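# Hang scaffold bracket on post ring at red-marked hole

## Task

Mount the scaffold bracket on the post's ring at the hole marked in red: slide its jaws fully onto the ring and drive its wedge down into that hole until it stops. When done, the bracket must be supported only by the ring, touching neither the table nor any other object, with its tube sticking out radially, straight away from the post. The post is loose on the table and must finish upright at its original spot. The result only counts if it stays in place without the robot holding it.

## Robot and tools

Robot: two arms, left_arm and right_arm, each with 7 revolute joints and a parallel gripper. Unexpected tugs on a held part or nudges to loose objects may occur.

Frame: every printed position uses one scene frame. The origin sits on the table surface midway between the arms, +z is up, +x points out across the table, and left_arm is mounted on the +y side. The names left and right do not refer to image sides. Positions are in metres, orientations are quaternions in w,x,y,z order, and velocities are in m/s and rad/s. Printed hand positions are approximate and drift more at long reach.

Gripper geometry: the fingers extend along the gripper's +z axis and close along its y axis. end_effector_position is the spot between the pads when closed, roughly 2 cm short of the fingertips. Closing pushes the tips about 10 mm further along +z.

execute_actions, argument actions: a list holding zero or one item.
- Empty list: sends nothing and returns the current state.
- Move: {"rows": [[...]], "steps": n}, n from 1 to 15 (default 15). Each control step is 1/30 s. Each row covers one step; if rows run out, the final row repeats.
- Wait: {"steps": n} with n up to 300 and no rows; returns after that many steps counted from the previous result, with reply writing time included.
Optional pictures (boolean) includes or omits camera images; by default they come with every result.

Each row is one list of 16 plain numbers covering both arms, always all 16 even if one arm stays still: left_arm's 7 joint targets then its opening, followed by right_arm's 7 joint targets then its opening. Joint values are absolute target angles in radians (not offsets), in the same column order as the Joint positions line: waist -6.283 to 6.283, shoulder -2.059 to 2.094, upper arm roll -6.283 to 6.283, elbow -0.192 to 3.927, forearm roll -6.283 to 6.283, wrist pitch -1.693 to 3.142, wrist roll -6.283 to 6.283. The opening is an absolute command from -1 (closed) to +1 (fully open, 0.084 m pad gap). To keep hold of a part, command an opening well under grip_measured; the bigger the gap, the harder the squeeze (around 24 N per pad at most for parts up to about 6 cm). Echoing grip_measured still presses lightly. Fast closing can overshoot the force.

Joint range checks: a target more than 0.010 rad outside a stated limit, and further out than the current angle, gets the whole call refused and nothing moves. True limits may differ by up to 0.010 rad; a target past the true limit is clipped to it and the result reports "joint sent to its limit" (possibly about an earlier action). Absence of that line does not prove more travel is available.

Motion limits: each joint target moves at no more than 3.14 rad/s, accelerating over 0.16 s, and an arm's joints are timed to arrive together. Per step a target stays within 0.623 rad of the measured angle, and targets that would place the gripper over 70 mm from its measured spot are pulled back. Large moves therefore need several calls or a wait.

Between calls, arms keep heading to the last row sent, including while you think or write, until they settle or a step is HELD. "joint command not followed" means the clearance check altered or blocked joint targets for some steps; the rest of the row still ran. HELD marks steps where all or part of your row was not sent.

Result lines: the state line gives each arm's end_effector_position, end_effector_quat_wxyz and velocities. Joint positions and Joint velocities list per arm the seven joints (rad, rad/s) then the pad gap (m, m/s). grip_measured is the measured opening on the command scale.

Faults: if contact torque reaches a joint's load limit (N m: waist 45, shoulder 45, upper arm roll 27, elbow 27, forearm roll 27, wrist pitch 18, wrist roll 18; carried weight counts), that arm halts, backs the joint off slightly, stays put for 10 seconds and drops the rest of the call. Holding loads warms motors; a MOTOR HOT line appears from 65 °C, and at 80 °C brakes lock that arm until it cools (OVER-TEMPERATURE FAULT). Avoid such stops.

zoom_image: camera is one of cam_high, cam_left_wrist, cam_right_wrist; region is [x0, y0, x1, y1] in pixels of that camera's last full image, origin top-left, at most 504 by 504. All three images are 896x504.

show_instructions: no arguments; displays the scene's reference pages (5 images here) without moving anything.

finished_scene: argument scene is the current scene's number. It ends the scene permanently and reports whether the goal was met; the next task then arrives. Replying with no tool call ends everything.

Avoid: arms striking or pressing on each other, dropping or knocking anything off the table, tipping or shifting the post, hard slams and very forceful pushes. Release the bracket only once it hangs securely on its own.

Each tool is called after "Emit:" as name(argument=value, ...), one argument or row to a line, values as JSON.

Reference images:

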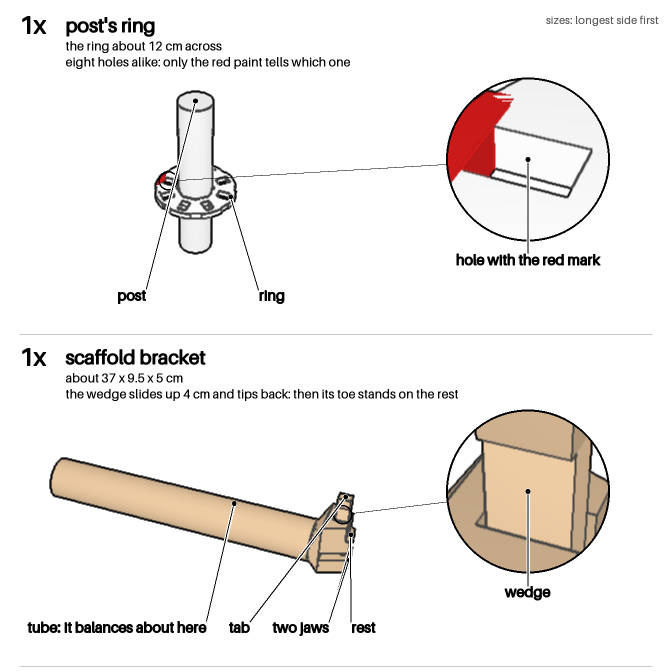

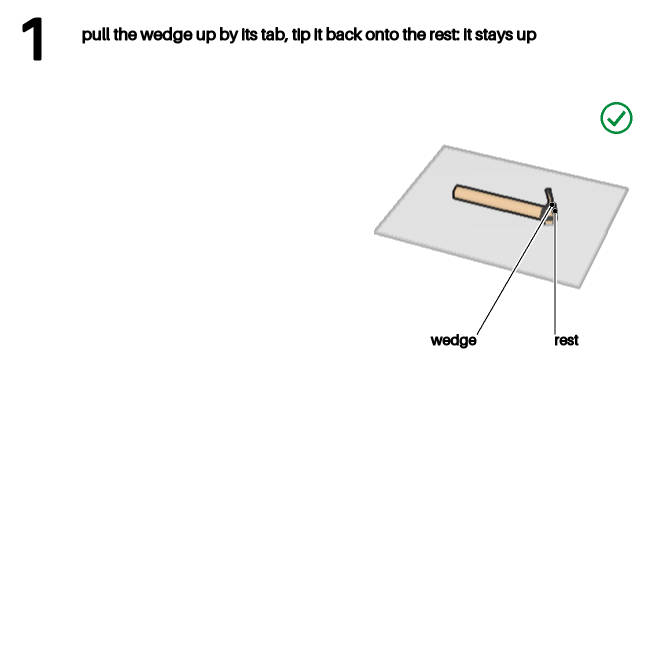

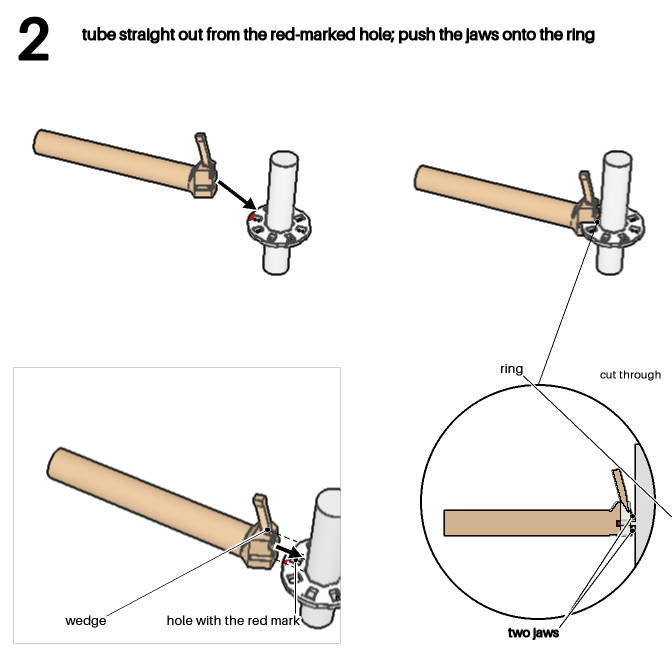

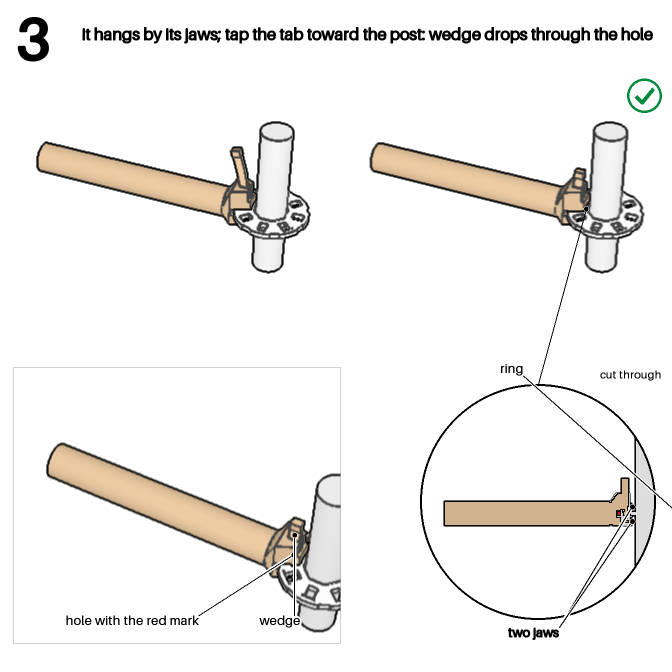

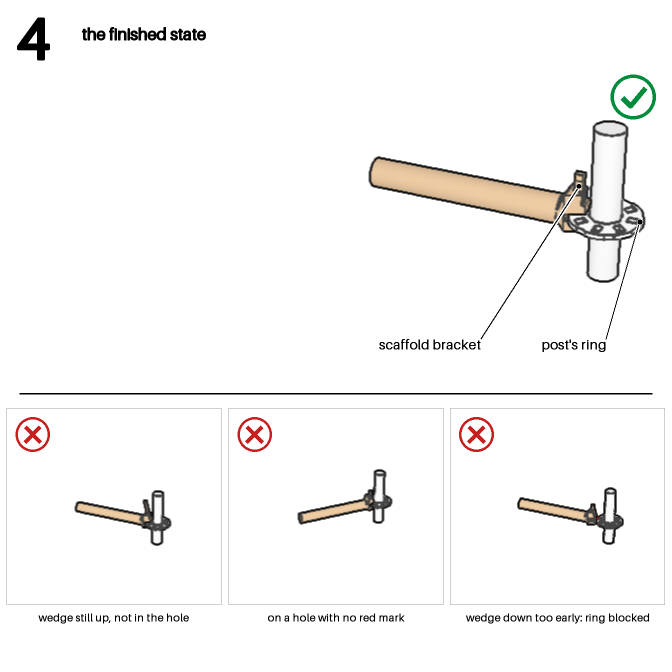

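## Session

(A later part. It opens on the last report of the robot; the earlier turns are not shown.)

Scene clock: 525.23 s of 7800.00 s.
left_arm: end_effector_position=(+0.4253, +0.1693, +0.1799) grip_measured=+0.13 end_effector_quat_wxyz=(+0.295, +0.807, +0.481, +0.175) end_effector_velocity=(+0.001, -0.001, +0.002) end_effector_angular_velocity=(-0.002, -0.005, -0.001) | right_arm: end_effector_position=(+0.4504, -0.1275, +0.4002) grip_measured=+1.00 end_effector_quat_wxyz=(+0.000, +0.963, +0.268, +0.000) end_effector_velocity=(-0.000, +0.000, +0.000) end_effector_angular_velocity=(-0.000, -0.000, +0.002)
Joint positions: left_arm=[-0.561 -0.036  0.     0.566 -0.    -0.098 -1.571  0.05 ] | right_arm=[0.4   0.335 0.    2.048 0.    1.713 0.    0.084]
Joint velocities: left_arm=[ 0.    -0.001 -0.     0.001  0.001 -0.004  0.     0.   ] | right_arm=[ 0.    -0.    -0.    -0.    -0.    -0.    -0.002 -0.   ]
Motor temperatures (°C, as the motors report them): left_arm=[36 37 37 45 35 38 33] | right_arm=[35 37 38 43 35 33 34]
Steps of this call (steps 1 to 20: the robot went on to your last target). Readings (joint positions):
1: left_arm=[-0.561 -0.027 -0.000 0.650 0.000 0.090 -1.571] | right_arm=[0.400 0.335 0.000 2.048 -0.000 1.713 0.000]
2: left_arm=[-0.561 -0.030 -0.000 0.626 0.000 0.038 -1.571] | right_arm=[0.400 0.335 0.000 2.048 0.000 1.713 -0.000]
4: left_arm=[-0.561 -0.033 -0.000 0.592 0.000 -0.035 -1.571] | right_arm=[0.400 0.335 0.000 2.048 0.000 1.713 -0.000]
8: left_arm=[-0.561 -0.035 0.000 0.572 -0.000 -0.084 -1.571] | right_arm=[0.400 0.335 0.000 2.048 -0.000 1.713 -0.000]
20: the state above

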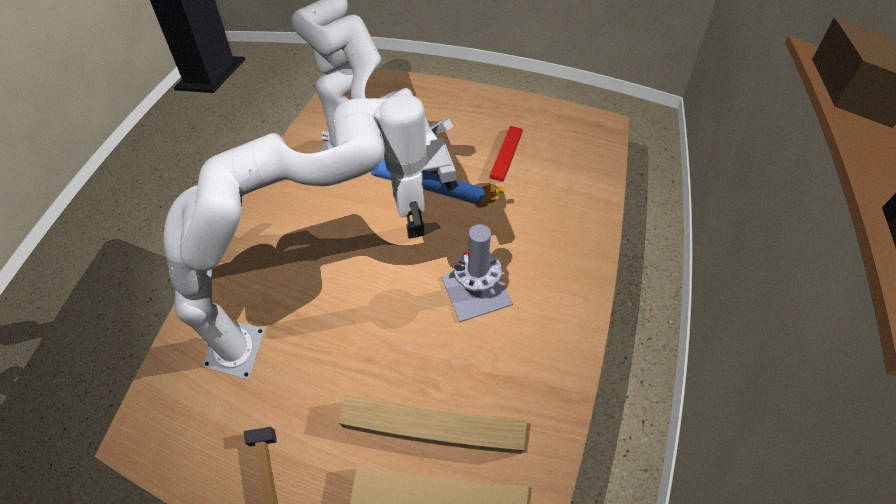

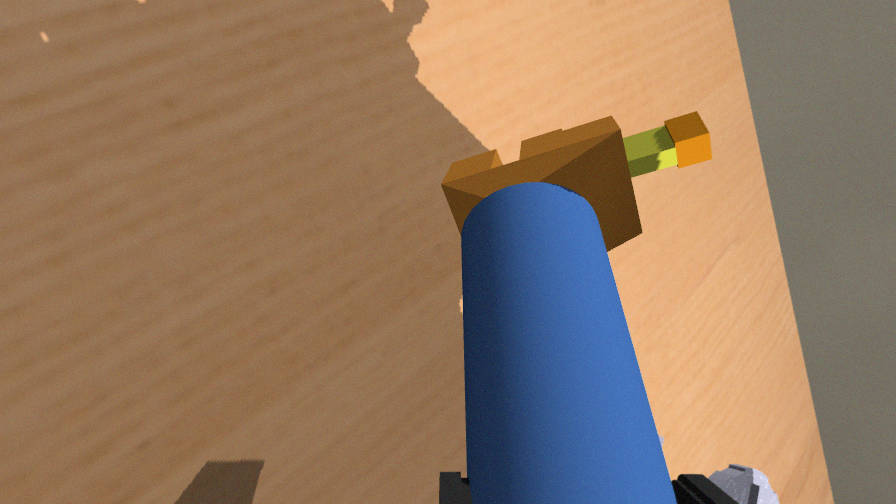

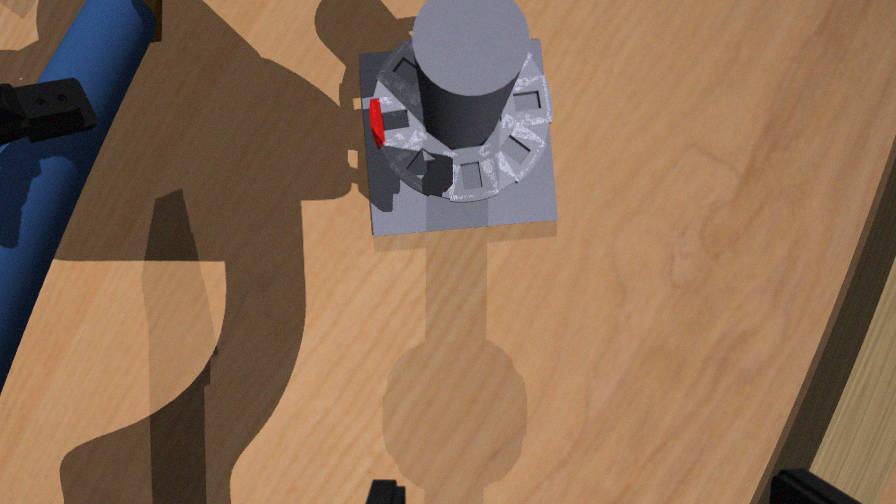

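Emit:
execute_actions(
  actions=[
    {"rows": [[-0.561,0.001,0.0,0.565,0.0,-0.171,-1.571,-1, 0.37,0.335,0.0,2.048,0.0,1.713,0.0,1],[-0.561,0.038,0.0,0.563,0.0,-0.244,-1.571,-1, 0.34,0.335,0.0,2.048,0.0,1.713,0.0,1],[-0.561,0.075,0.0,0.562,0.0,-0.317,-1.571,-1, 0.31,0.335,0.0,2.048,0.0,1.713,0.0,1],[-0.561,0.112,0.0,0.561,0.0,-0.390,-1.571,-1, 0.28,0.335,0.0,2.048,0.0,1.713,0.0,1],[-0.561,0.149,0.0,0.559,0.0,-0.463,-1.571,-1, 0.25,0.335,0.0,2.048,0.0,1.713,0.0,1],[-0.561,0.186,0.0,0.558,0.0,-0.536,-1.571,-1, 0.22,0.335,0.0,2.048,0.0,1.713,0.0,1],[-0.561,0.223,0.0,0.557,0.0,-0.609,-1.571,-1, 0.19,0.335,0.0,2.048,0.0,1.713,0.0,1],[-0.561,0.260,0.0,0.555,0.0,-0.682,-1.571,-1, 0.16,0.335,0.0,2.048,0.0,1.713,0.0,1],[-0.561,0.297,0.0,0.554,0.0,-0.755,-1.571,-1, 0.13,0.335,0.0,2.048,0.0,1.713,0.0,1],[-0.561,0.334,0.0,0.553,0.0,-0.828,-1.571,-1, 0.10,0.335,0.0,2.048,0.0,1.713,0.0,1],[-0.561,0.371,0.0,0.551,0.0,-0.901,-1.571,-1, 0.07,0.335,0.0,2.048,0.0,1.713,0.0,1],[-0.561,0.408,0.0,0.550,0.0,-0.974,-1.571,-1, 0.04,0.335,0.0,2.048,0.0,1.713,0.0,1],[-0.561,0.445,0.0,0.549,0.0,-1.047,-1.571,-1, 0.01,0.335,0.0,2.048,0.0,1.713,0.0,1],[-0.561,0.482,0.0,0.547,0.0,-1.120,-1.571,-1, -0.02,0.335,0.0,2.048,0.0,1.713,0.0,1],[-0.561,0.519,0.0,0.546,0.0,-1.193,-1.571,-1, -0.05,0.335,0.0,2.048,0.0,1.713,0.0,1]], "steps": 15},
  ],
  pictures=false,
)

Emit:
execute_actions(
  actions=[
    {"steps": 25},
  ],
)

Scene clock: 553.83 s of 7800.00 s.
left_arm: end_effector_position=(+0.4528, +0.1544, +0.1476) grip_measured=+0.13 end_effector_quat_wxyz=(+0.433, +0.742, +0.442, +0.258) end_effector_velocity=(-0.014, +0.008, -0.058) end_effector_angular_velocity=(-0.497, -0.915, +0.001) | right_arm: end_effector_position=(+0.5167, -0.2943, +0.4002) grip_measured=+1.00 end_effector_quat_wxyz=(+0.000, +0.994, +0.107, +0.000) end_effector_velocity=(+0.096, -0.440, -0.000) end_effector_angular_velocity=(+0.003, +0.001, -0.815)
Joint positions: left_arm=[-0.561  0.347 -0.     0.553  0.    -0.851 -1.571  0.05 ] | right_arm=[ 0.073  0.335 -0.001  2.048 -0.     1.713  0.     0.084]
Joint velocities: left_arm=[ 0.001  1.088 -0.    -0.029 -0.    -2.158  0.     0.   ] | right_arm=[-0.824  0.     0.006 -0.     0.001 -0.    -0.003 -0.   ]
Motor temperatures (°C, as the motors report them): left_arm=[36 37 37 46 35 40 33] | right_arm=[35 37 38 43 35 33 34]
Steps of this call (steps 1 to 15: the robot went on to your last target; steps 16 to 90: nothing new was sent; then 25.10 s passed at rest; steps 91 to 105: all 15 steps of this action). Readings (joint positions):
91: left_arm=[-0.561 -0.036 -0.000 0.566 -0.000 -0.098 -1.571] | right_arm=[0.400 0.335 0.000 2.048 0.000 1.713 0.000]
92: left_arm=[-0.561 -0.034 -0.000 0.566 -0.000 -0.103 -1.571] | right_arm=[0.397 0.335 0.001 2.048 0.000 1.713 -0.000]
94: left_arm=[-0.561 -0.014 -0.000 0.566 -0.000 -0.146 -1.571] | right_arm=[0.371 0.335 0.005 2.048 0.001 1.713 -0.000]
98: left_arm=[-0.561 0.097 -0.000 0.563 0.000 -0.362 -1.571] | right_arm=[0.267 0.335 -0.002 2.048 -0.000 1.713 0.000]
105: the state above

Scene clock: 554.67 s of 7800.00 s.
left_arm: end_effector_position=(+0.4429, +0.1598, +0.1402) grip_measured=+0.13 end_effector_quat_wxyz=(+0.492, +0.704, +0.419, +0.293) end_effector_velocity=(-0.000, +0.000, -0.001) end_effector_angular_velocity=(-0.000, +0.001, +0.001) | right_arm: end_effector_position=(+0.5269, -0.3605, +0.4002) grip_measured=+1.00 end_effector_quat_wxyz=(-0.000, +0.999, +0.046, +0.000) end_effector_velocity=(+0.000, -0.002, -0.000) end_effector_angular_velocity=(-0.002, -0.000, -0.003)
Joint positions: left_arm=[-0.561  0.519 -0.     0.546  0.    -1.193 -1.571  0.05 ] | right_arm=[-0.05   0.335  0.     2.048  0.     1.713 -0.     0.084]
Joint velocities: left_arm=[ 0.     0.001 -0.001 -0.    -0.001 -0.    -0.001 -0.   ] | right_arm=[-0.002  0.    -0.001 -0.    -0.001 -0.    -0.     0.   ]
Motor temperatures (°C, as the motors report them): left_arm=[36 37 37 46 35 40 33] | right_arm=[35 37 38 43 35 33 34]
Steps of this call (steps 1 to 25: the robot went on to your last target). Readings (joint positions):
1: left_arm=[-0.561 0.383 -0.000 0.552 0.000 -0.923 -1.571] | right_arm=[0.046 0.335 -0.001 2.048 -0.000 1.713 0.000]
2: left_arm=[-0.561 0.418 -0.000 0.551 0.000 -0.992 -1.571] | right_arm=[0.019 0.335 -0.001 2.048 -0.000 1.713 0.000]
4: left_arm=[-0.561 0.473 0.000 0.547 0.000 -1.096 -1.571] | right_arm=[-0.022 0.335 -0.004 2.048 -0.001 1.713 0.000]
8: left_arm=[-0.561 0.510 0.000 0.546 -0.000 -1.172 -1.571] | right_arm=[-0.044 0.335 0.000 2.048 0.000 1.713 -0.000]
25: the state above

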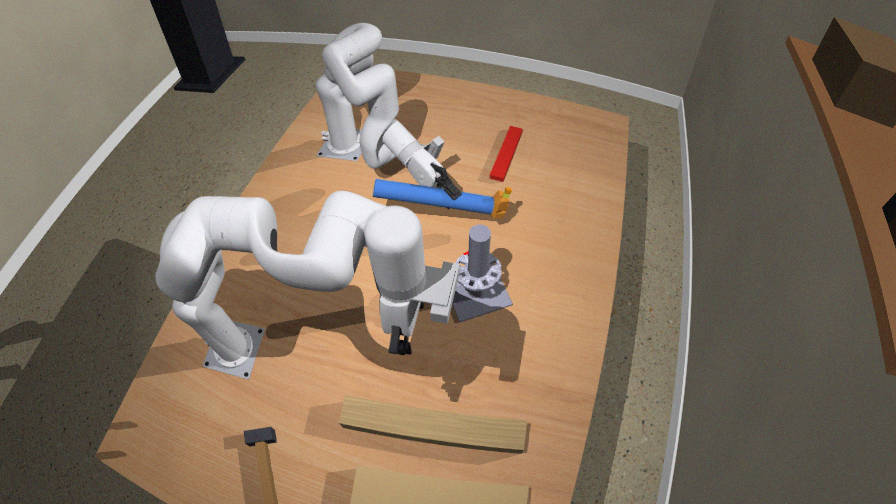

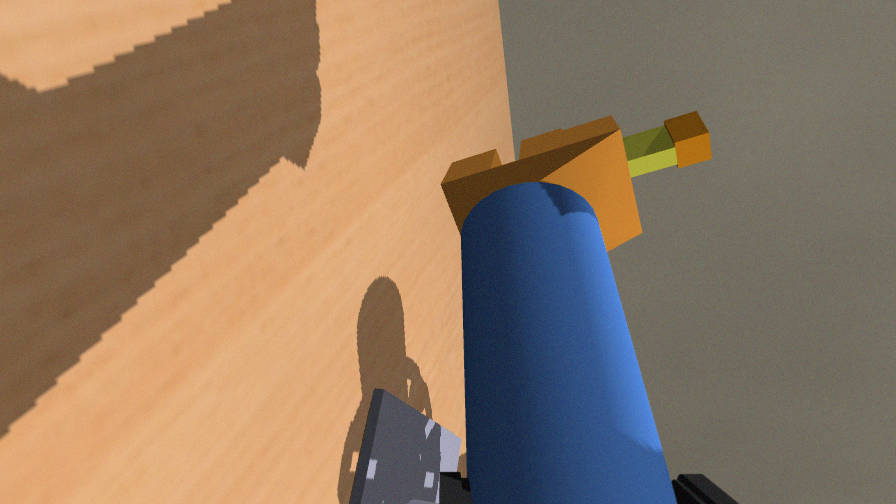

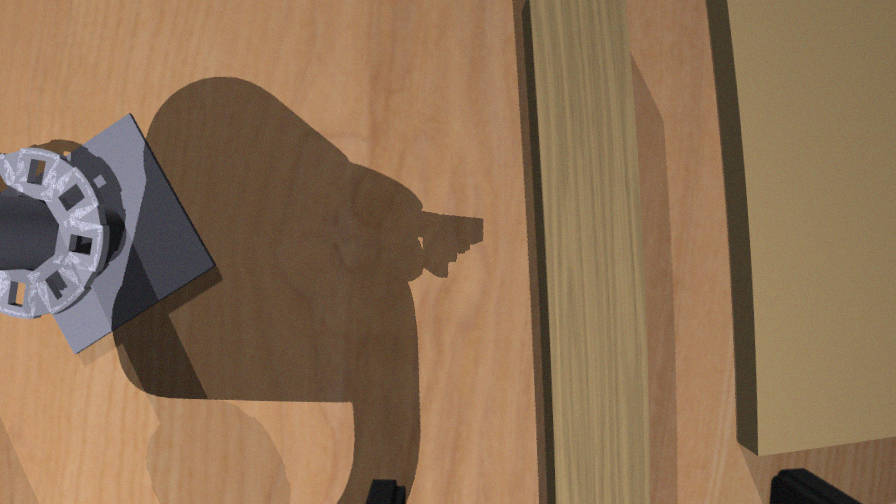

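Emit:
zoom_image(
  camera="cam_high",
  region=[320, 100, 560, 260],
)

Region (320, 100, 560, 260) of cam_high's 896x504 image, scaled by 2.100, with more detail than that image has.

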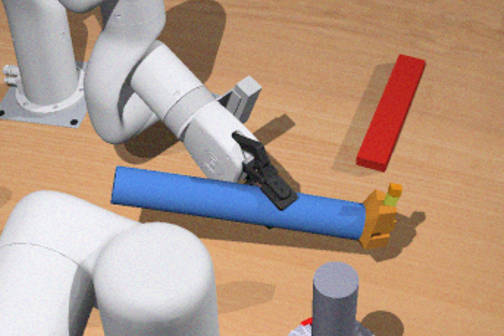

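Emit:
execute_actions(
  actions=[
    {"rows": [[-0.567,0.521,0.0,0.542,0.0,-1.187,-1.571,-1, -0.05,0.335,0.0,2.048,0.0,1.713,0.0,1],[-0.573,0.523,0.0,0.538,0.0,-1.181,-1.571,-1, -0.05,0.335,0.0,2.048,0.0,1.713,0.0,1],[-0.579,0.525,0.0,0.534,0.0,-1.175,-1.571,-1, -0.05,0.335,0.0,2.048,0.0,1.713,0.0,1],[-0.585,0.527,0.0,0.530,0.0,-1.170,-1.571,-1, -0.05,0.335,0.0,2.048,0.0,1.713,0.0,1],[-0.591,0.529,0.0,0.526,0.0,-1.164,-1.571,-1, -0.05,0.335,0.0,2.048,0.0,1.713,0.0,1],[-0.597,0.531,0.0,0.522,0.0,-1.158,-1.571,-1, -0.05,0.335,0.0,2.048,0.0,1.713,0.0,1],[-0.603,0.534,0.0,0.518,0.0,-1.152,-1.571,-1, -0.05,0.335,0.0,2.048,0.0,1.713,0.0,1],[-0.609,0.536,0.0,0.514,0.0,-1.146,-1.571,-1, -0.05,0.335,0.0,2.048,0.0,1.713,0.0,1],[-0.615,0.538,0.0,0.510,0.0,-1.140,-1.571,-1, -0.05,0.335,0.0,2.048,0.0,1.713,0.0,1],[-0.62,0.540,0.0,0.505,0.0,-1.135,-1.571,-1, -0.05,0.335,0.0,2.048,0.0,1.713,0.0,1]], "steps": 15},
  ],
  pictures=false,
)

Emit:
execute_actions(
  actions=[
    {"steps": 15},
  ],
)

Emit:
zoom_image(
  camera="cam_high",
  region=[320, 100, 560, 260],
)

Scene clock: 609.50 s of 7800.00 s.
left_arm: end_effector_position=(+0.4101, +0.1428, +0.1007) grip_measured=+0.13 end_effector_quat_wxyz=(+0.458, +0.744, +0.414, +0.254) end_effector_velocity=(-0.001, +0.003, -0.006) end_effector_angular_velocity=(+0.021, +0.013, +0.003) | right_arm: end_effector_position=(+0.5269, -0.3607, +0.4002) grip_measured=+1.00 end_effector_quat_wxyz=(+0.000, +0.999, +0.046, +0.000) end_effector_velocity=(+0.000, +0.000, -0.000) end_effector_angular_velocity=(+0.001, +0.001, +0.001)
Joint positions: left_arm=[-0.618  0.54  -0.001  0.506  0.    -1.137 -1.571  0.05 ] | right_arm=[-0.05   0.335  0.     2.048  0.     1.713  0.     0.084]
Joint velocities: left_arm=[-0.017  0.001  0.018 -0.003 -0.006  0.019  0.002  0.   ] | right_arm=[-0.     0.001  0.     0.     0.001 -0.    -0.001  0.   ]
Motor temperatures (°C, as the motors report them): left_arm=[36 37 37 42 35 41 33] | right_arm=[35 37 38 43 35 33 34]
Steps of this call (steps 1 to 15: the robot went on to your last target; steps 16 to 90: nothing new was sent; then 51.33 s passed at rest; steps 91 to 105: all 15 steps of this action). Readings (joint positions):
91: left_arm=[-0.561 0.519 0.000 0.546 -0.000 -1.193 -1.571] | right_arm=[-0.050 0.335 0.000 2.048 -0.000 1.713 0.000]
92: left_arm=[-0.562 0.519 0.000 0.545 -0.000 -1.192 -1.571] | right_arm=[-0.050 0.335 -0.000 2.048 -0.000 1.713 -0.000]
94: left_arm=[-0.569 0.521 0.002 0.542 -0.001 -1.185 -1.571] | right_arm=[-0.050 0.335 0.000 2.048 -0.000 1.713 -0.000]
98: left_arm=[-0.591 0.529 -0.001 0.526 0.000 -1.164 -1.571] | right_arm=[-0.050 0.335 0.000 2.048 0.000 1.713 -0.000]
105: the state above

Scene clock: 610.00 s of 7800.00 s.
left_arm: end_effector_position=(+0.4099, +0.1430, +0.1001) grip_measured=+0.13 end_effector_quat_wxyz=(+0.457, +0.745, +0.414, +0.254) end_effector_velocity=(-0.001, +0.000, -0.001) end_effector_angular_velocity=(+0.001, +0.002, +0.000) | right_arm: end_effector_position=(+0.5269, -0.3607, +0.4002) grip_measured=+1.00 end_effector_quat_wxyz=(+0.000, +0.999, +0.046, -0.000) end_effector_velocity=(+0.000, +0.000, -0.001) end_effector_angular_velocity=(+0.000, +0.002, +0.002)
Joint positions: left_arm=[-0.62   0.54   0.     0.505 -0.    -1.135 -1.571  0.05 ] | right_arm=[-0.05   0.335 -0.     2.048  0.     1.713  0.     0.084]
Joint velocities: left_arm=[-0.     0.     0.    -0.002 -0.     0.001 -0.    -0.   ] | right_arm=[ 0.001  0.001  0.    -0.001  0.    -0.    -0.001 -0.   ]
Motor temperatures (°C, as the motors report them): left_arm=[36 37 37 41 35 41 33] | right_arm=[35 37 38 43 35 33 34]
Steps of this call (steps 1 to 15: the robot went on to your last target). Readings (joint positions):
1: left_arm=[-0.619 0.540 -0.001 0.506 0.000 -1.136 -1.571] | right_arm=[-0.050 0.335 -0.000 2.048 -0.000 1.713 -0.000]
2: left_arm=[-0.619 0.540 0.000 0.506 -0.000 -1.136 -1.571] | right_arm=[-0.050 0.335 -0.000 2.048 -0.000 1.713 0.000]
4: left_arm=[-0.619 0.539 0.001 0.506 -0.000 -1.136 -1.571] | right_arm=[-0.050 0.335 -0.000 2.048 -0.000 1.713 0.000]
8: left_arm=[-0.620 0.540 0.000 0.505 -0.000 -1.135 -1.571] | right_arm=[-0.050 0.335 0.000 2.048 0.000 1.713 0.000]
15: the state above
All arms were judged still, so your last target was given up. Only a new action makes them travel on or press farther. Fingers that are still opening or closing keep moving.

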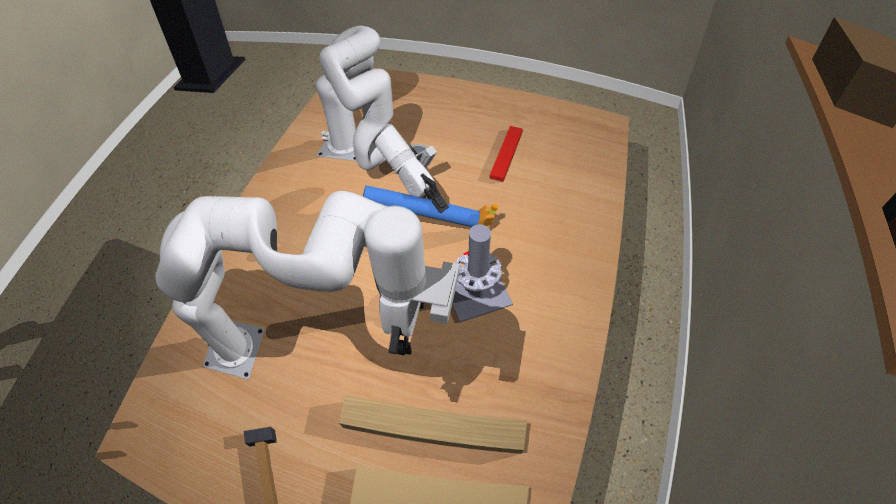

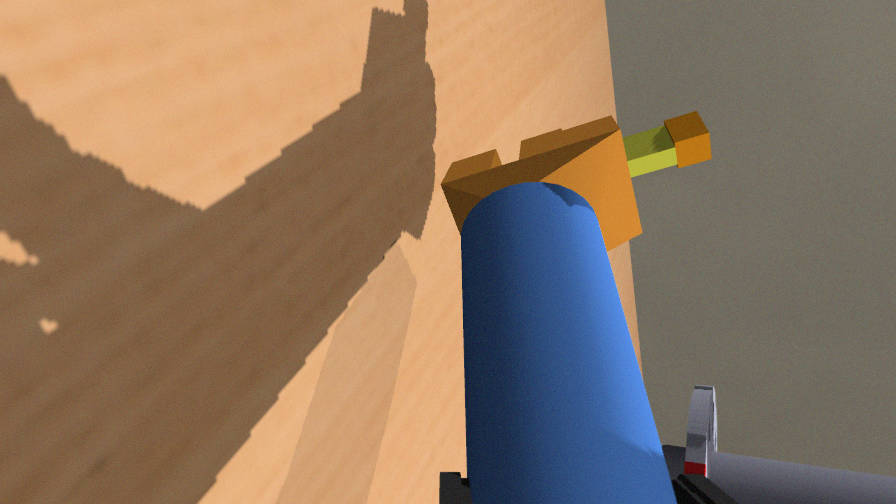

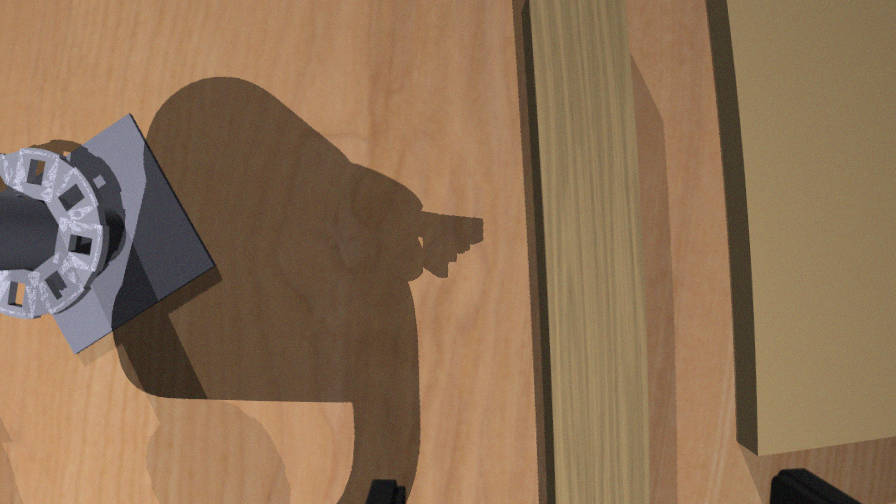

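Region (320, 100, 560, 260) of cam_high's 896x504 image, scaled by 2.100, with more detail than that image has.

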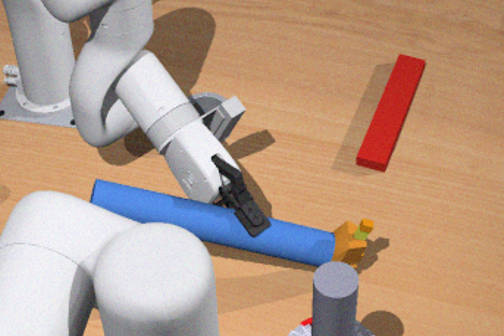

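Emit:
execute_actions(
  actions=[
    {"rows": [[-0.62,0.548,0.0,0.508,0.0,-1.140,-1.571,-1, -0.05,0.335,0.0,2.048,0.0,1.713,0.0,1],[-0.62,0.557,0.0,0.512,0.0,-1.145,-1.571,-1, -0.05,0.335,0.0,2.048,0.0,1.713,0.0,1],[-0.62,0.565,0.0,0.515,0.0,-1.150,-1.571,-1, -0.05,0.335,0.0,2.048,0.0,1.713,0.0,1],[-0.62,0.573,0.0,0.518,0.0,-1.155,-1.571,-1, -0.05,0.335,0.0,2.048,0.0,1.713,0.0,1],[-0.62,0.582,0.0,0.521,0.0,-1.160,-1.571,-1, -0.05,0.335,0.0,2.048,0.0,1.713,0.0,1],[-0.62,0.590,0.0,0.524,0.0,-1.165,-1.571,-1, -0.05,0.335,0.0,2.048,0.0,1.713,0.0,1],[-0.62,0.598,0.0,0.528,0.0,-1.170,-1.571,-1, -0.05,0.335,0.0,2.048,0.0,1.713,0.0,1],[-0.62,0.607,0.0,0.531,0.0,-1.176,-1.571,-1, -0.05,0.335,0.0,2.048,0.0,1.713,0.0,1],[-0.62,0.615,0.0,0.534,0.0,-1.181,-1.571,-1, -0.05,0.335,0.0,2.048,0.0,1.713,0.0,1],[-0.62,0.623,0.0,0.537,0.0,-1.186,-1.571,-1, -0.05,0.335,0.0,2.048,0.0,1.713,0.0,1]], "steps": 15},
  ],
  pictures=false,
)

Emit:
execute_actions(
  actions=[
    {"steps": 12},
  ],
)

Scene clock: 625.70 s of 7800.00 s.
left_arm: end_effector_position=(+0.4105, +0.1423, +0.0822) grip_measured=+0.13 end_effector_quat_wxyz=(+0.458, +0.744, +0.414, +0.255) end_effector_velocity=(+0.003, +0.001, -0.004) end_effector_angular_velocity=(-0.007, -0.016, +0.004) | right_arm: end_effector_position=(+0.5269, -0.3607, +0.4002) grip_measured=+1.00 end_effector_quat_wxyz=(+0.000, +0.999, +0.046, -0.000) end_effector_velocity=(+0.000, +0.001, -0.000) end_effector_angular_velocity=(+0.002, +0.001, -0.001)
Joint positions: left_arm=[-0.62   0.619 -0.     0.537  0.    -1.185 -1.571  0.05 ] | right_arm=[-0.05   0.335 -0.     2.048 -0.     1.713  0.     0.084]
Joint velocities: left_arm=[ 0.001  0.033  0.004  0.016  0.    -0.035  0.    -0.   ] | right_arm=[ 0.     0.001 -0.     0.     0.003  0.     0.001 -0.   ]
Motor temperatures (°C, as the motors report them): left_arm=[36 37 37 41 35 42 33] | right_arm=[35 37 38 43 35 33 34]
Steps of this call (steps 1 to 90: nothing new was sent; then 12.20 s passed at rest; steps 91 to 105: all 15 steps of this action). Readings (joint positions):
91: left_arm=[-0.620 0.540 -0.000 0.505 -0.000 -1.135 -1.571] | right_arm=[-0.050 0.335 -0.000 2.048 -0.000 1.713 0.000]
92: left_arm=[-0.620 0.542 -0.000 0.506 -0.000 -1.137 -1.571] | right_arm=[-0.050 0.335 -0.000 2.048 0.000 1.713 0.000]
94: left_arm=[-0.620 0.551 -0.000 0.510 0.000 -1.143 -1.571] | right_arm=[-0.050 0.335 0.000 2.048 0.000 1.713 -0.000]
98: left_arm=[-0.620 0.581 -0.000 0.521 0.000 -1.159 -1.571] | right_arm=[-0.050 0.335 0.000 2.048 -0.000 1.713 0.000]
105: the state above

Scene clock: 626.10 s of 7800.00 s.
left_arm: end_effector_position=(+0.4103, +0.1422, +0.0813) grip_measured=+0.13 end_effector_quat_wxyz=(+0.458, +0.745, +0.414, +0.254) end_effector_velocity=(-0.000, +0.001, -0.002) end_effector_angular_velocity=(+0.001, +0.003, +0.001) | right_arm: end_effector_position=(+0.5269, -0.3607, +0.4002) grip_measured=+1.00 end_effector_quat_wxyz=(+0.000, +0.999, +0.046, -0.000) end_effector_velocity=(+0.000, -0.001, -0.000) end_effector_angular_velocity=(-0.001, +0.001, -0.001)
Joint positions: left_arm=[-0.62   0.622 -0.     0.538  0.    -1.187 -1.571  0.05 ] | right_arm=[-0.05   0.335  0.     2.048 -0.     1.713 -0.     0.084]
Joint velocities: left_arm=[ 0.001  0.002 -0.    -0.001  0.     0.001 -0.001  0.   ] | right_arm=[-0.     0.    -0.001 -0.    -0.001 -0.     0.    -0.   ]
Motor temperatures (°C, as the motors report them): left_arm=[36 37 37 41 35 42 33] | right_arm=[35 37 38 43 35 33 34]
Steps of this call (steps 1 to 12: the robot went on to your last target). Readings (joint positions):
1: left_arm=[-0.620 0.619 -0.000 0.537 0.000 -1.186 -1.571] | right_arm=[-0.050 0.335 0.000 2.048 0.000 1.713 -0.000]
2: left_arm=[-0.620 0.620 -0.000 0.538 0.000 -1.187 -1.571] | right_arm=[-0.050 0.335 -0.000 2.048 -0.000 1.713 0.000]
4: left_arm=[-0.620 0.621 -0.000 0.538 0.000 -1.187 -1.571] | right_arm=[-0.050 0.335 -0.000 2.048 0.000 1.713 0.000]
8: left_arm=[-0.620 0.622 -0.000 0.538 0.000 -1.187 -1.571] | right_arm=[-0.050 0.335 -0.000 2.048 0.000 1.713 -0.000]
12: the state above

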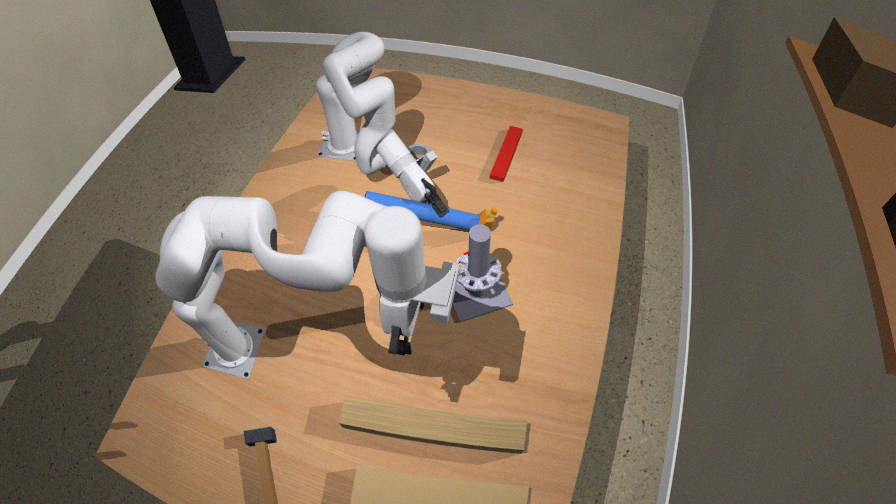

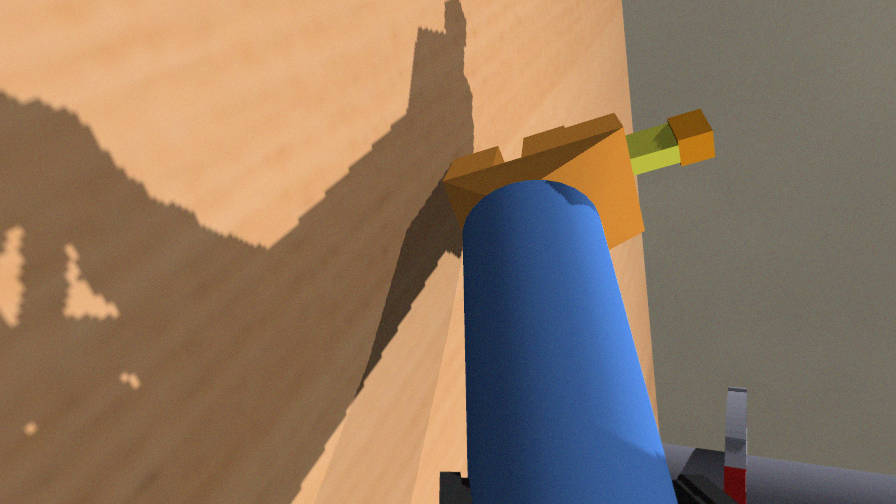

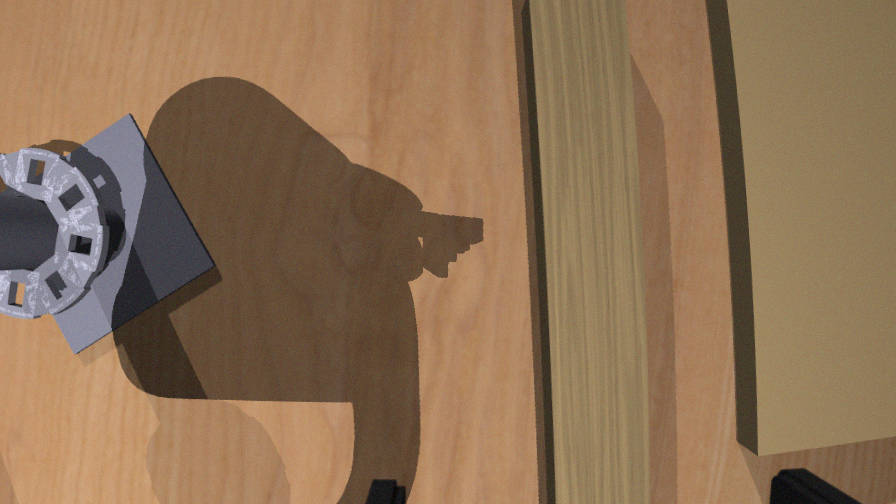

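Emit:
execute_actions(
  actions=[
    {"rows": [[-0.62,0.620,0.0,0.537,0.0,-1.186,-1.571,-1, 0.952,-0.037,0.0,1.059,0.0,0.796,-2.21,1]], "steps": 15},
  ],
  pictures=false,
)

Emit:
execute_actions(
  actions=[
    {"steps": 50},
  ],
)

Scene clock: 660.97 s of 7800.00 s.
left_arm: end_effector_position=(+0.4103, +0.1429, +0.0810) grip_measured=+0.13 end_effector_quat_wxyz=(+0.457, +0.745, +0.414, +0.254) end_effector_velocity=(+0.000, -0.000, +0.001) end_effector_angular_velocity=(-0.001, -0.002, -0.000) | right_arm: end_effector_position=(+0.4901, -0.1757, +0.3781) grip_measured=+1.00 end_effector_quat_wxyz=(-0.004, +0.924, +0.375, +0.083) end_effector_velocity=(-0.167, +0.409, -0.114) end_effector_angular_velocity=(-0.003, -0.302, +1.555)
Joint positions: left_arm=[-0.62   0.621  0.     0.536 -0.    -1.185 -1.571  0.05 ] | right_arm=[ 0.289  0.17   0.001  1.71   0.     1.374 -0.339  0.084]
Joint velocities: left_arm=[-0.    -0.001  0.     0.001  0.    -0.001 -0.    -0.   ] | right_arm=[ 0.787 -0.28  -0.002 -0.784 -0.    -0.776 -0.781  0.   ]
Motor temperatures (°C, as the motors report them): left_arm=[36 37 37 40 35 39 33] | right_arm=[35 37 38 44 35 33 34]
Steps of this call (steps 1 to 15: the robot went on to your last target; steps 16 to 90: nothing new was sent; then 31.37 s passed at rest; steps 91 to 105: all 15 steps of this action). Readings (joint positions):
91: left_arm=[-0.620 0.623 -0.000 0.537 0.000 -1.186 -1.571] | right_arm=[-0.050 0.335 -0.000 2.048 -0.000 1.713 -0.000]
92: left_arm=[-0.620 0.622 -0.000 0.537 -0.000 -1.186 -1.571] | right_arm=[-0.047 0.333 -0.001 2.044 -0.000 1.708 -0.005]
94: left_arm=[-0.620 0.621 0.000 0.536 -0.000 -1.185 -1.571] | right_arm=[-0.013 0.311 -0.008 2.004 -0.001 1.668 -0.044]
98: left_arm=[-0.620 0.621 0.000 0.536 -0.000 -1.185 -1.571] | right_arm=[0.102 0.249 0.001 1.896 0.000 1.560 -0.153]
105: the state above

Scene clock: 662.63 s of 7800.00 s.
left_arm: end_effector_position=(+0.4104, +0.1426, +0.0816) grip_measured=+0.13 end_effector_quat_wxyz=(+0.458, +0.744, +0.414, +0.255) end_effector_velocity=(-0.000, +0.001, -0.000) end_effector_angular_velocity=(+0.001, +0.001, +0.001) | right_arm: end_effector_position=(+0.2219, +0.0584, +0.2563) grip_measured=+1.00 end_effector_quat_wxyz=(+0.079, -0.080, +0.986, +0.127) end_effector_velocity=(-0.000, -0.000, +0.000) end_effector_angular_velocity=(+0.000, -0.001, +0.003)
Joint positions: left_arm=[-0.62   0.62   0.     0.537 -0.    -1.186 -1.571  0.05 ] | right_arm=[ 0.952 -0.037 -0.     1.059  0.     0.796 -2.21   0.084]
Joint velocities: left_arm=[ 0.    -0.     0.001 -0.002 -0.    -0.    -0.    -0.   ] | right_arm=[ 0.    -0.001  0.001 -0.001  0.     0.    -0.002  0.   ]
Motor temperatures (°C, as the motors report them): left_arm=[36 37 37 40 35 39 33] | right_arm=[35 37 38 44 35 33 34]
Steps of this call (steps 1 to 50: the robot went on to your last target). Readings (joint positions):
1: left_arm=[-0.620 0.620 0.000 0.536 -0.000 -1.185 -1.571] | right_arm=[0.315 0.161 0.001 1.684 0.000 1.349 -0.365]
2: left_arm=[-0.620 0.620 0.000 0.536 -0.000 -1.185 -1.571] | right_arm=[0.341 0.152 0.001 1.658 0.000 1.324 -0.391]
4: left_arm=[-0.620 0.620 0.000 0.537 -0.000 -1.185 -1.571] | right_arm=[0.393 0.136 0.001 1.606 0.000 1.279 -0.443]
8: left_arm=[-0.620 0.620 0.000 0.537 -0.000 -1.186 -1.571] | right_arm=[0.493 0.106 0.001 1.508 0.000 1.192 -0.557]
50: the state above

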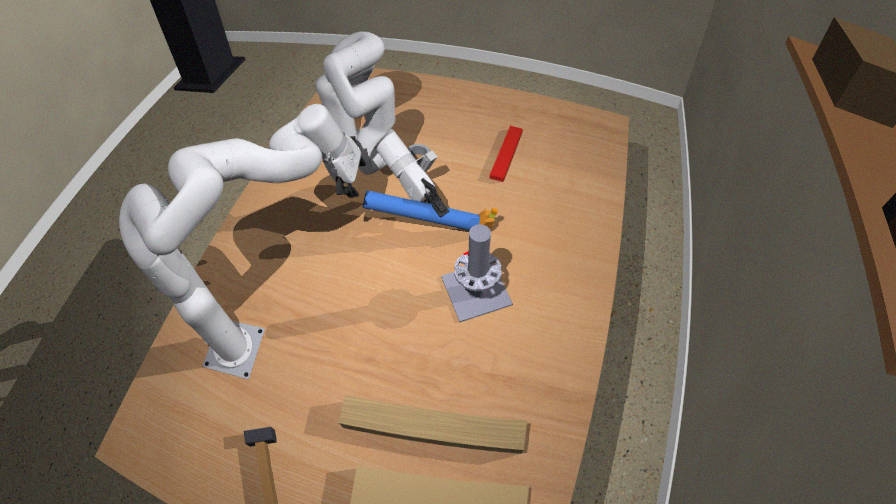

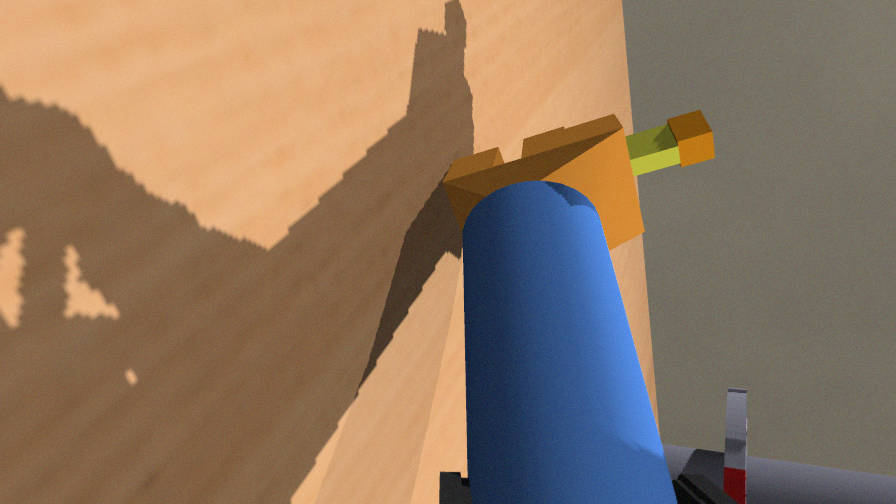

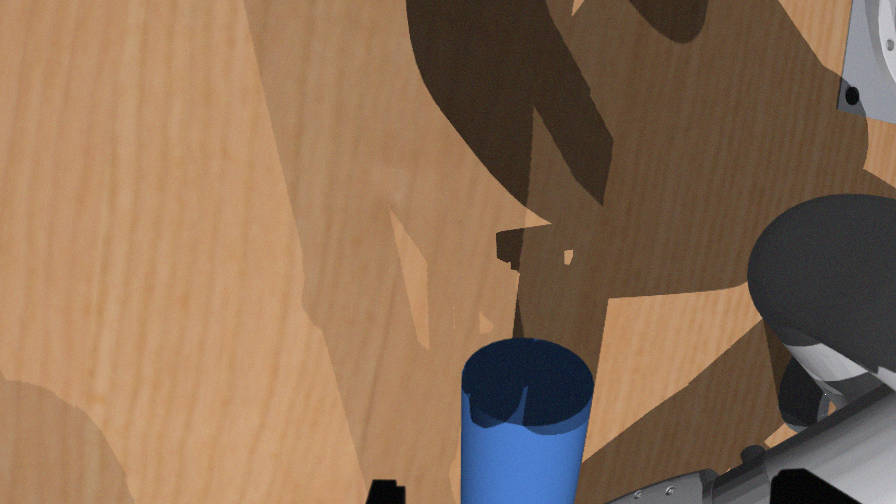

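Emit:
execute_actions(
  actions=[
    {"rows": [[-0.62,0.620,0.0,0.537,0.0,-1.186,-1.571,-1, 0.946,-0.017,0.0,1.062,0.0,0.779,-2.216,0.7],[-0.62,0.620,0.0,0.537,0.0,-1.186,-1.571,-1, 0.940,0.003,0.0,1.065,0.0,0.762,-2.222,0.7],[-0.62,0.620,0.0,0.537,0.0,-1.186,-1.571,-1, 0.934,0.023,0.0,1.068,0.0,0.745,-2.228,0.7],[-0.62,0.620,0.0,0.537,0.0,-1.186,-1.571,-1, 0.928,0.043,0.0,1.071,0.0,0.728,-2.234,0.7],[-0.62,0.620,0.0,0.537,0.0,-1.186,-1.571,-1, 0.922,0.063,0.0,1.073,0.0,0.710,-2.24,0.7],[-0.62,0.620,0.0,0.537,0.0,-1.186,-1.571,-1, 0.922,0.083,0.0,1.073,0.0,0.690,-2.24,0.7],[-0.62,0.620,0.0,0.537,0.0,-1.186,-1.571,-1, 0.922,0.103,0.0,1.073,0.0,0.670,-2.24,0.7],[-0.62,0.620,0.0,0.537,0.0,-1.186,-1.571,-1, 0.922,0.123,0.0,1.073,0.0,0.650,-2.24,0.7],[-0.62,0.620,0.0,0.537,0.0,-1.186,-1.571,-1, 0.922,0.143,0.0,1.073,0.0,0.630,-2.24,0.7],[-0.62,0.620,0.0,0.537,0.0,-1.186,-1.571,-1, 0.922,0.160,0.0,1.073,0.0,0.613,-2.24,0.7]], "steps": 15},
  ],
  pictures=false,
)

Emit:
execute_actions(
  actions=[
    {"steps": 12},
  ],
)

Scene clock: 714.53 s of 7800.00 s.
left_arm: end_effector_position=(+0.4104, +0.1425, +0.0816) grip_measured=+0.13 end_effector_quat_wxyz=(+0.458, +0.744, +0.414, +0.255) end_effector_velocity=(+0.000, +0.000, +0.000) end_effector_angular_velocity=(+0.000, -0.000, +0.001) | right_arm: end_effector_position=(+0.2510, +0.0797, +0.1829) grip_measured=+0.70 end_effector_quat_wxyz=(+0.081, -0.081, +0.986, +0.122) end_effector_velocity=(+0.016, +0.026, -0.010) end_effector_angular_velocity=(+0.065, -0.036, +0.000)
Joint positions: left_arm=[-0.62   0.62   0.     0.537 -0.    -1.186 -1.571  0.05 ] | right_arm=[ 0.923  0.154  0.001  1.07  -0.     0.623 -2.24   0.073]
Joint velocities: left_arm=[ 0.001 -0.     0.001 -0.     0.    -0.     0.     0.   ] | right_arm=[-0.004  0.074  0.001  0.031  0.001 -0.117 -0.004  0.   ]
Motor temperatures (°C, as the motors report them): left_arm=[36 37 37 40 35 40 33] | right_arm=[35 37 38 44 35 33 34]
Steps of this call (steps 1 to 15: the robot went on to your last target; steps 16 to 90: nothing new was sent; then 48.40 s passed at rest; steps 91 to 105: all 15 steps of this action). Readings (joint positions):
91: left_arm=[-0.620 0.620 0.000 0.537 -0.000 -1.186 -1.571] | right_arm=[0.952 -0.037 0.000 1.059 -0.000 0.796 -2.210]
92: left_arm=[-0.620 0.620 0.000 0.537 -0.000 -1.186 -1.571] | right_arm=[0.951 -0.034 0.000 1.060 0.000 0.792 -2.211]
94: left_arm=[-0.620 0.620 0.000 0.537 -0.000 -1.186 -1.571] | right_arm=[0.945 -0.014 0.001 1.065 0.000 0.774 -2.218]
98: left_arm=[-0.620 0.620 0.000 0.537 -0.000 -1.186 -1.571] | right_arm=[0.927 0.057 -0.001 1.070 -0.000 0.714 -2.234]
105: the state above

Scene clock: 714.93 s of 7800.00 s.
left_arm: end_effector_position=(+0.4104, +0.1425, +0.0816) grip_measured=+0.13 end_effector_quat_wxyz=(+0.458, +0.744, +0.414, +0.255) end_effector_velocity=(+0.000, -0.000, +0.000) end_effector_angular_velocity=(-0.000, -0.001, +0.000) | right_arm: end_effector_position=(+0.2529, +0.0818, +0.1824) grip_measured=+0.70 end_effector_quat_wxyz=(+0.083, -0.080, +0.985, +0.125) end_effector_velocity=(+0.001, -0.001, -0.003) end_effector_angular_velocity=(-0.003, +0.002, -0.003)
Joint positions: left_arm=[-0.62   0.62   0.     0.537 -0.    -1.186 -1.571  0.05 ] | right_arm=[ 0.922  0.159  0.     1.073  0.     0.613 -2.24   0.073]
Joint velocities: left_arm=[-0.     0.     0.001  0.001 -0.    -0.    -0.     0.   ] | right_arm=[-0.001  0.004 -0.001 -0.001 -0.    -0.001  0.002 -0.   ]
Motor temperatures (°C, as the motors report them): left_arm=[36 37 37 40 35 40 33] | right_arm=[35 37 38 44 35 33 34]
Steps of this call (steps 1 to 12: the robot went on to your last target). Readings (joint positions):
1: left_arm=[-0.620 0.620 0.000 0.537 -0.000 -1.186 -1.571] | right_arm=[0.923 0.155 0.000 1.072 -0.000 0.620 -2.240]
2: left_arm=[-0.620 0.620 0.000 0.537 -0.000 -1.186 -1.571] | right_arm=[0.922 0.156 0.000 1.073 -0.000 0.618 -2.240]
4: left_arm=[-0.620 0.620 0.000 0.537 -0.000 -1.186 -1.571] | right_arm=[0.922 0.157 0.000 1.074 0.000 0.615 -2.240]
8: left_arm=[-0.620 0.620 0.000 0.537 -0.000 -1.186 -1.571] | right_arm=[0.922 0.159 0.000 1.073 0.000 0.613 -2.240]
12: the state above

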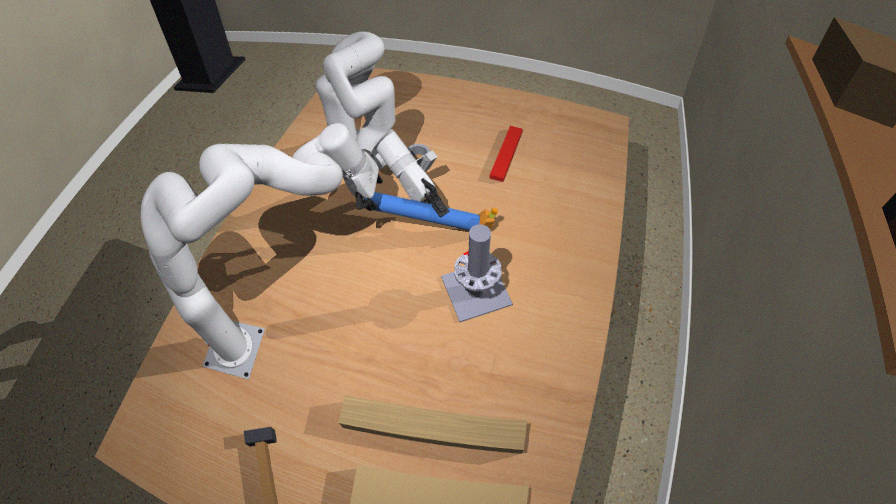

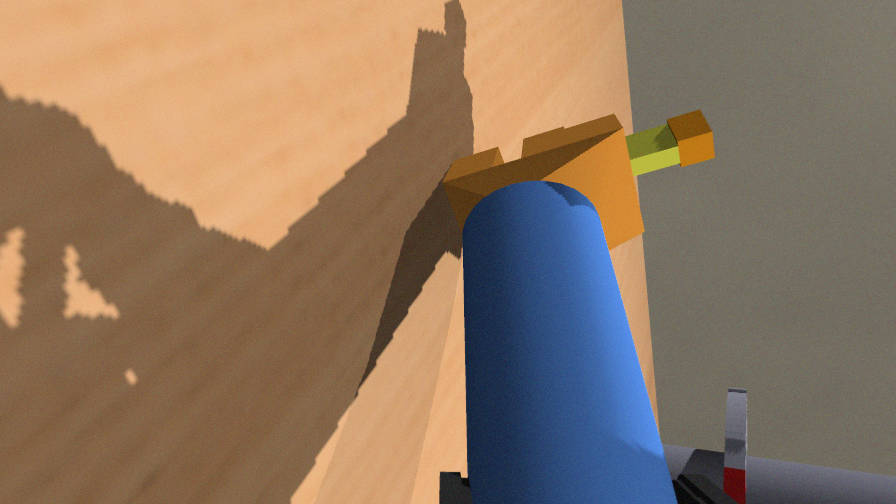

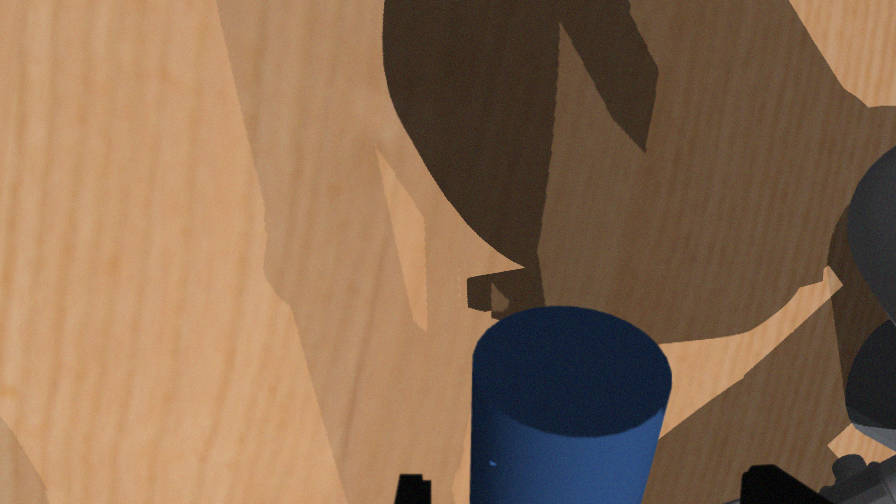

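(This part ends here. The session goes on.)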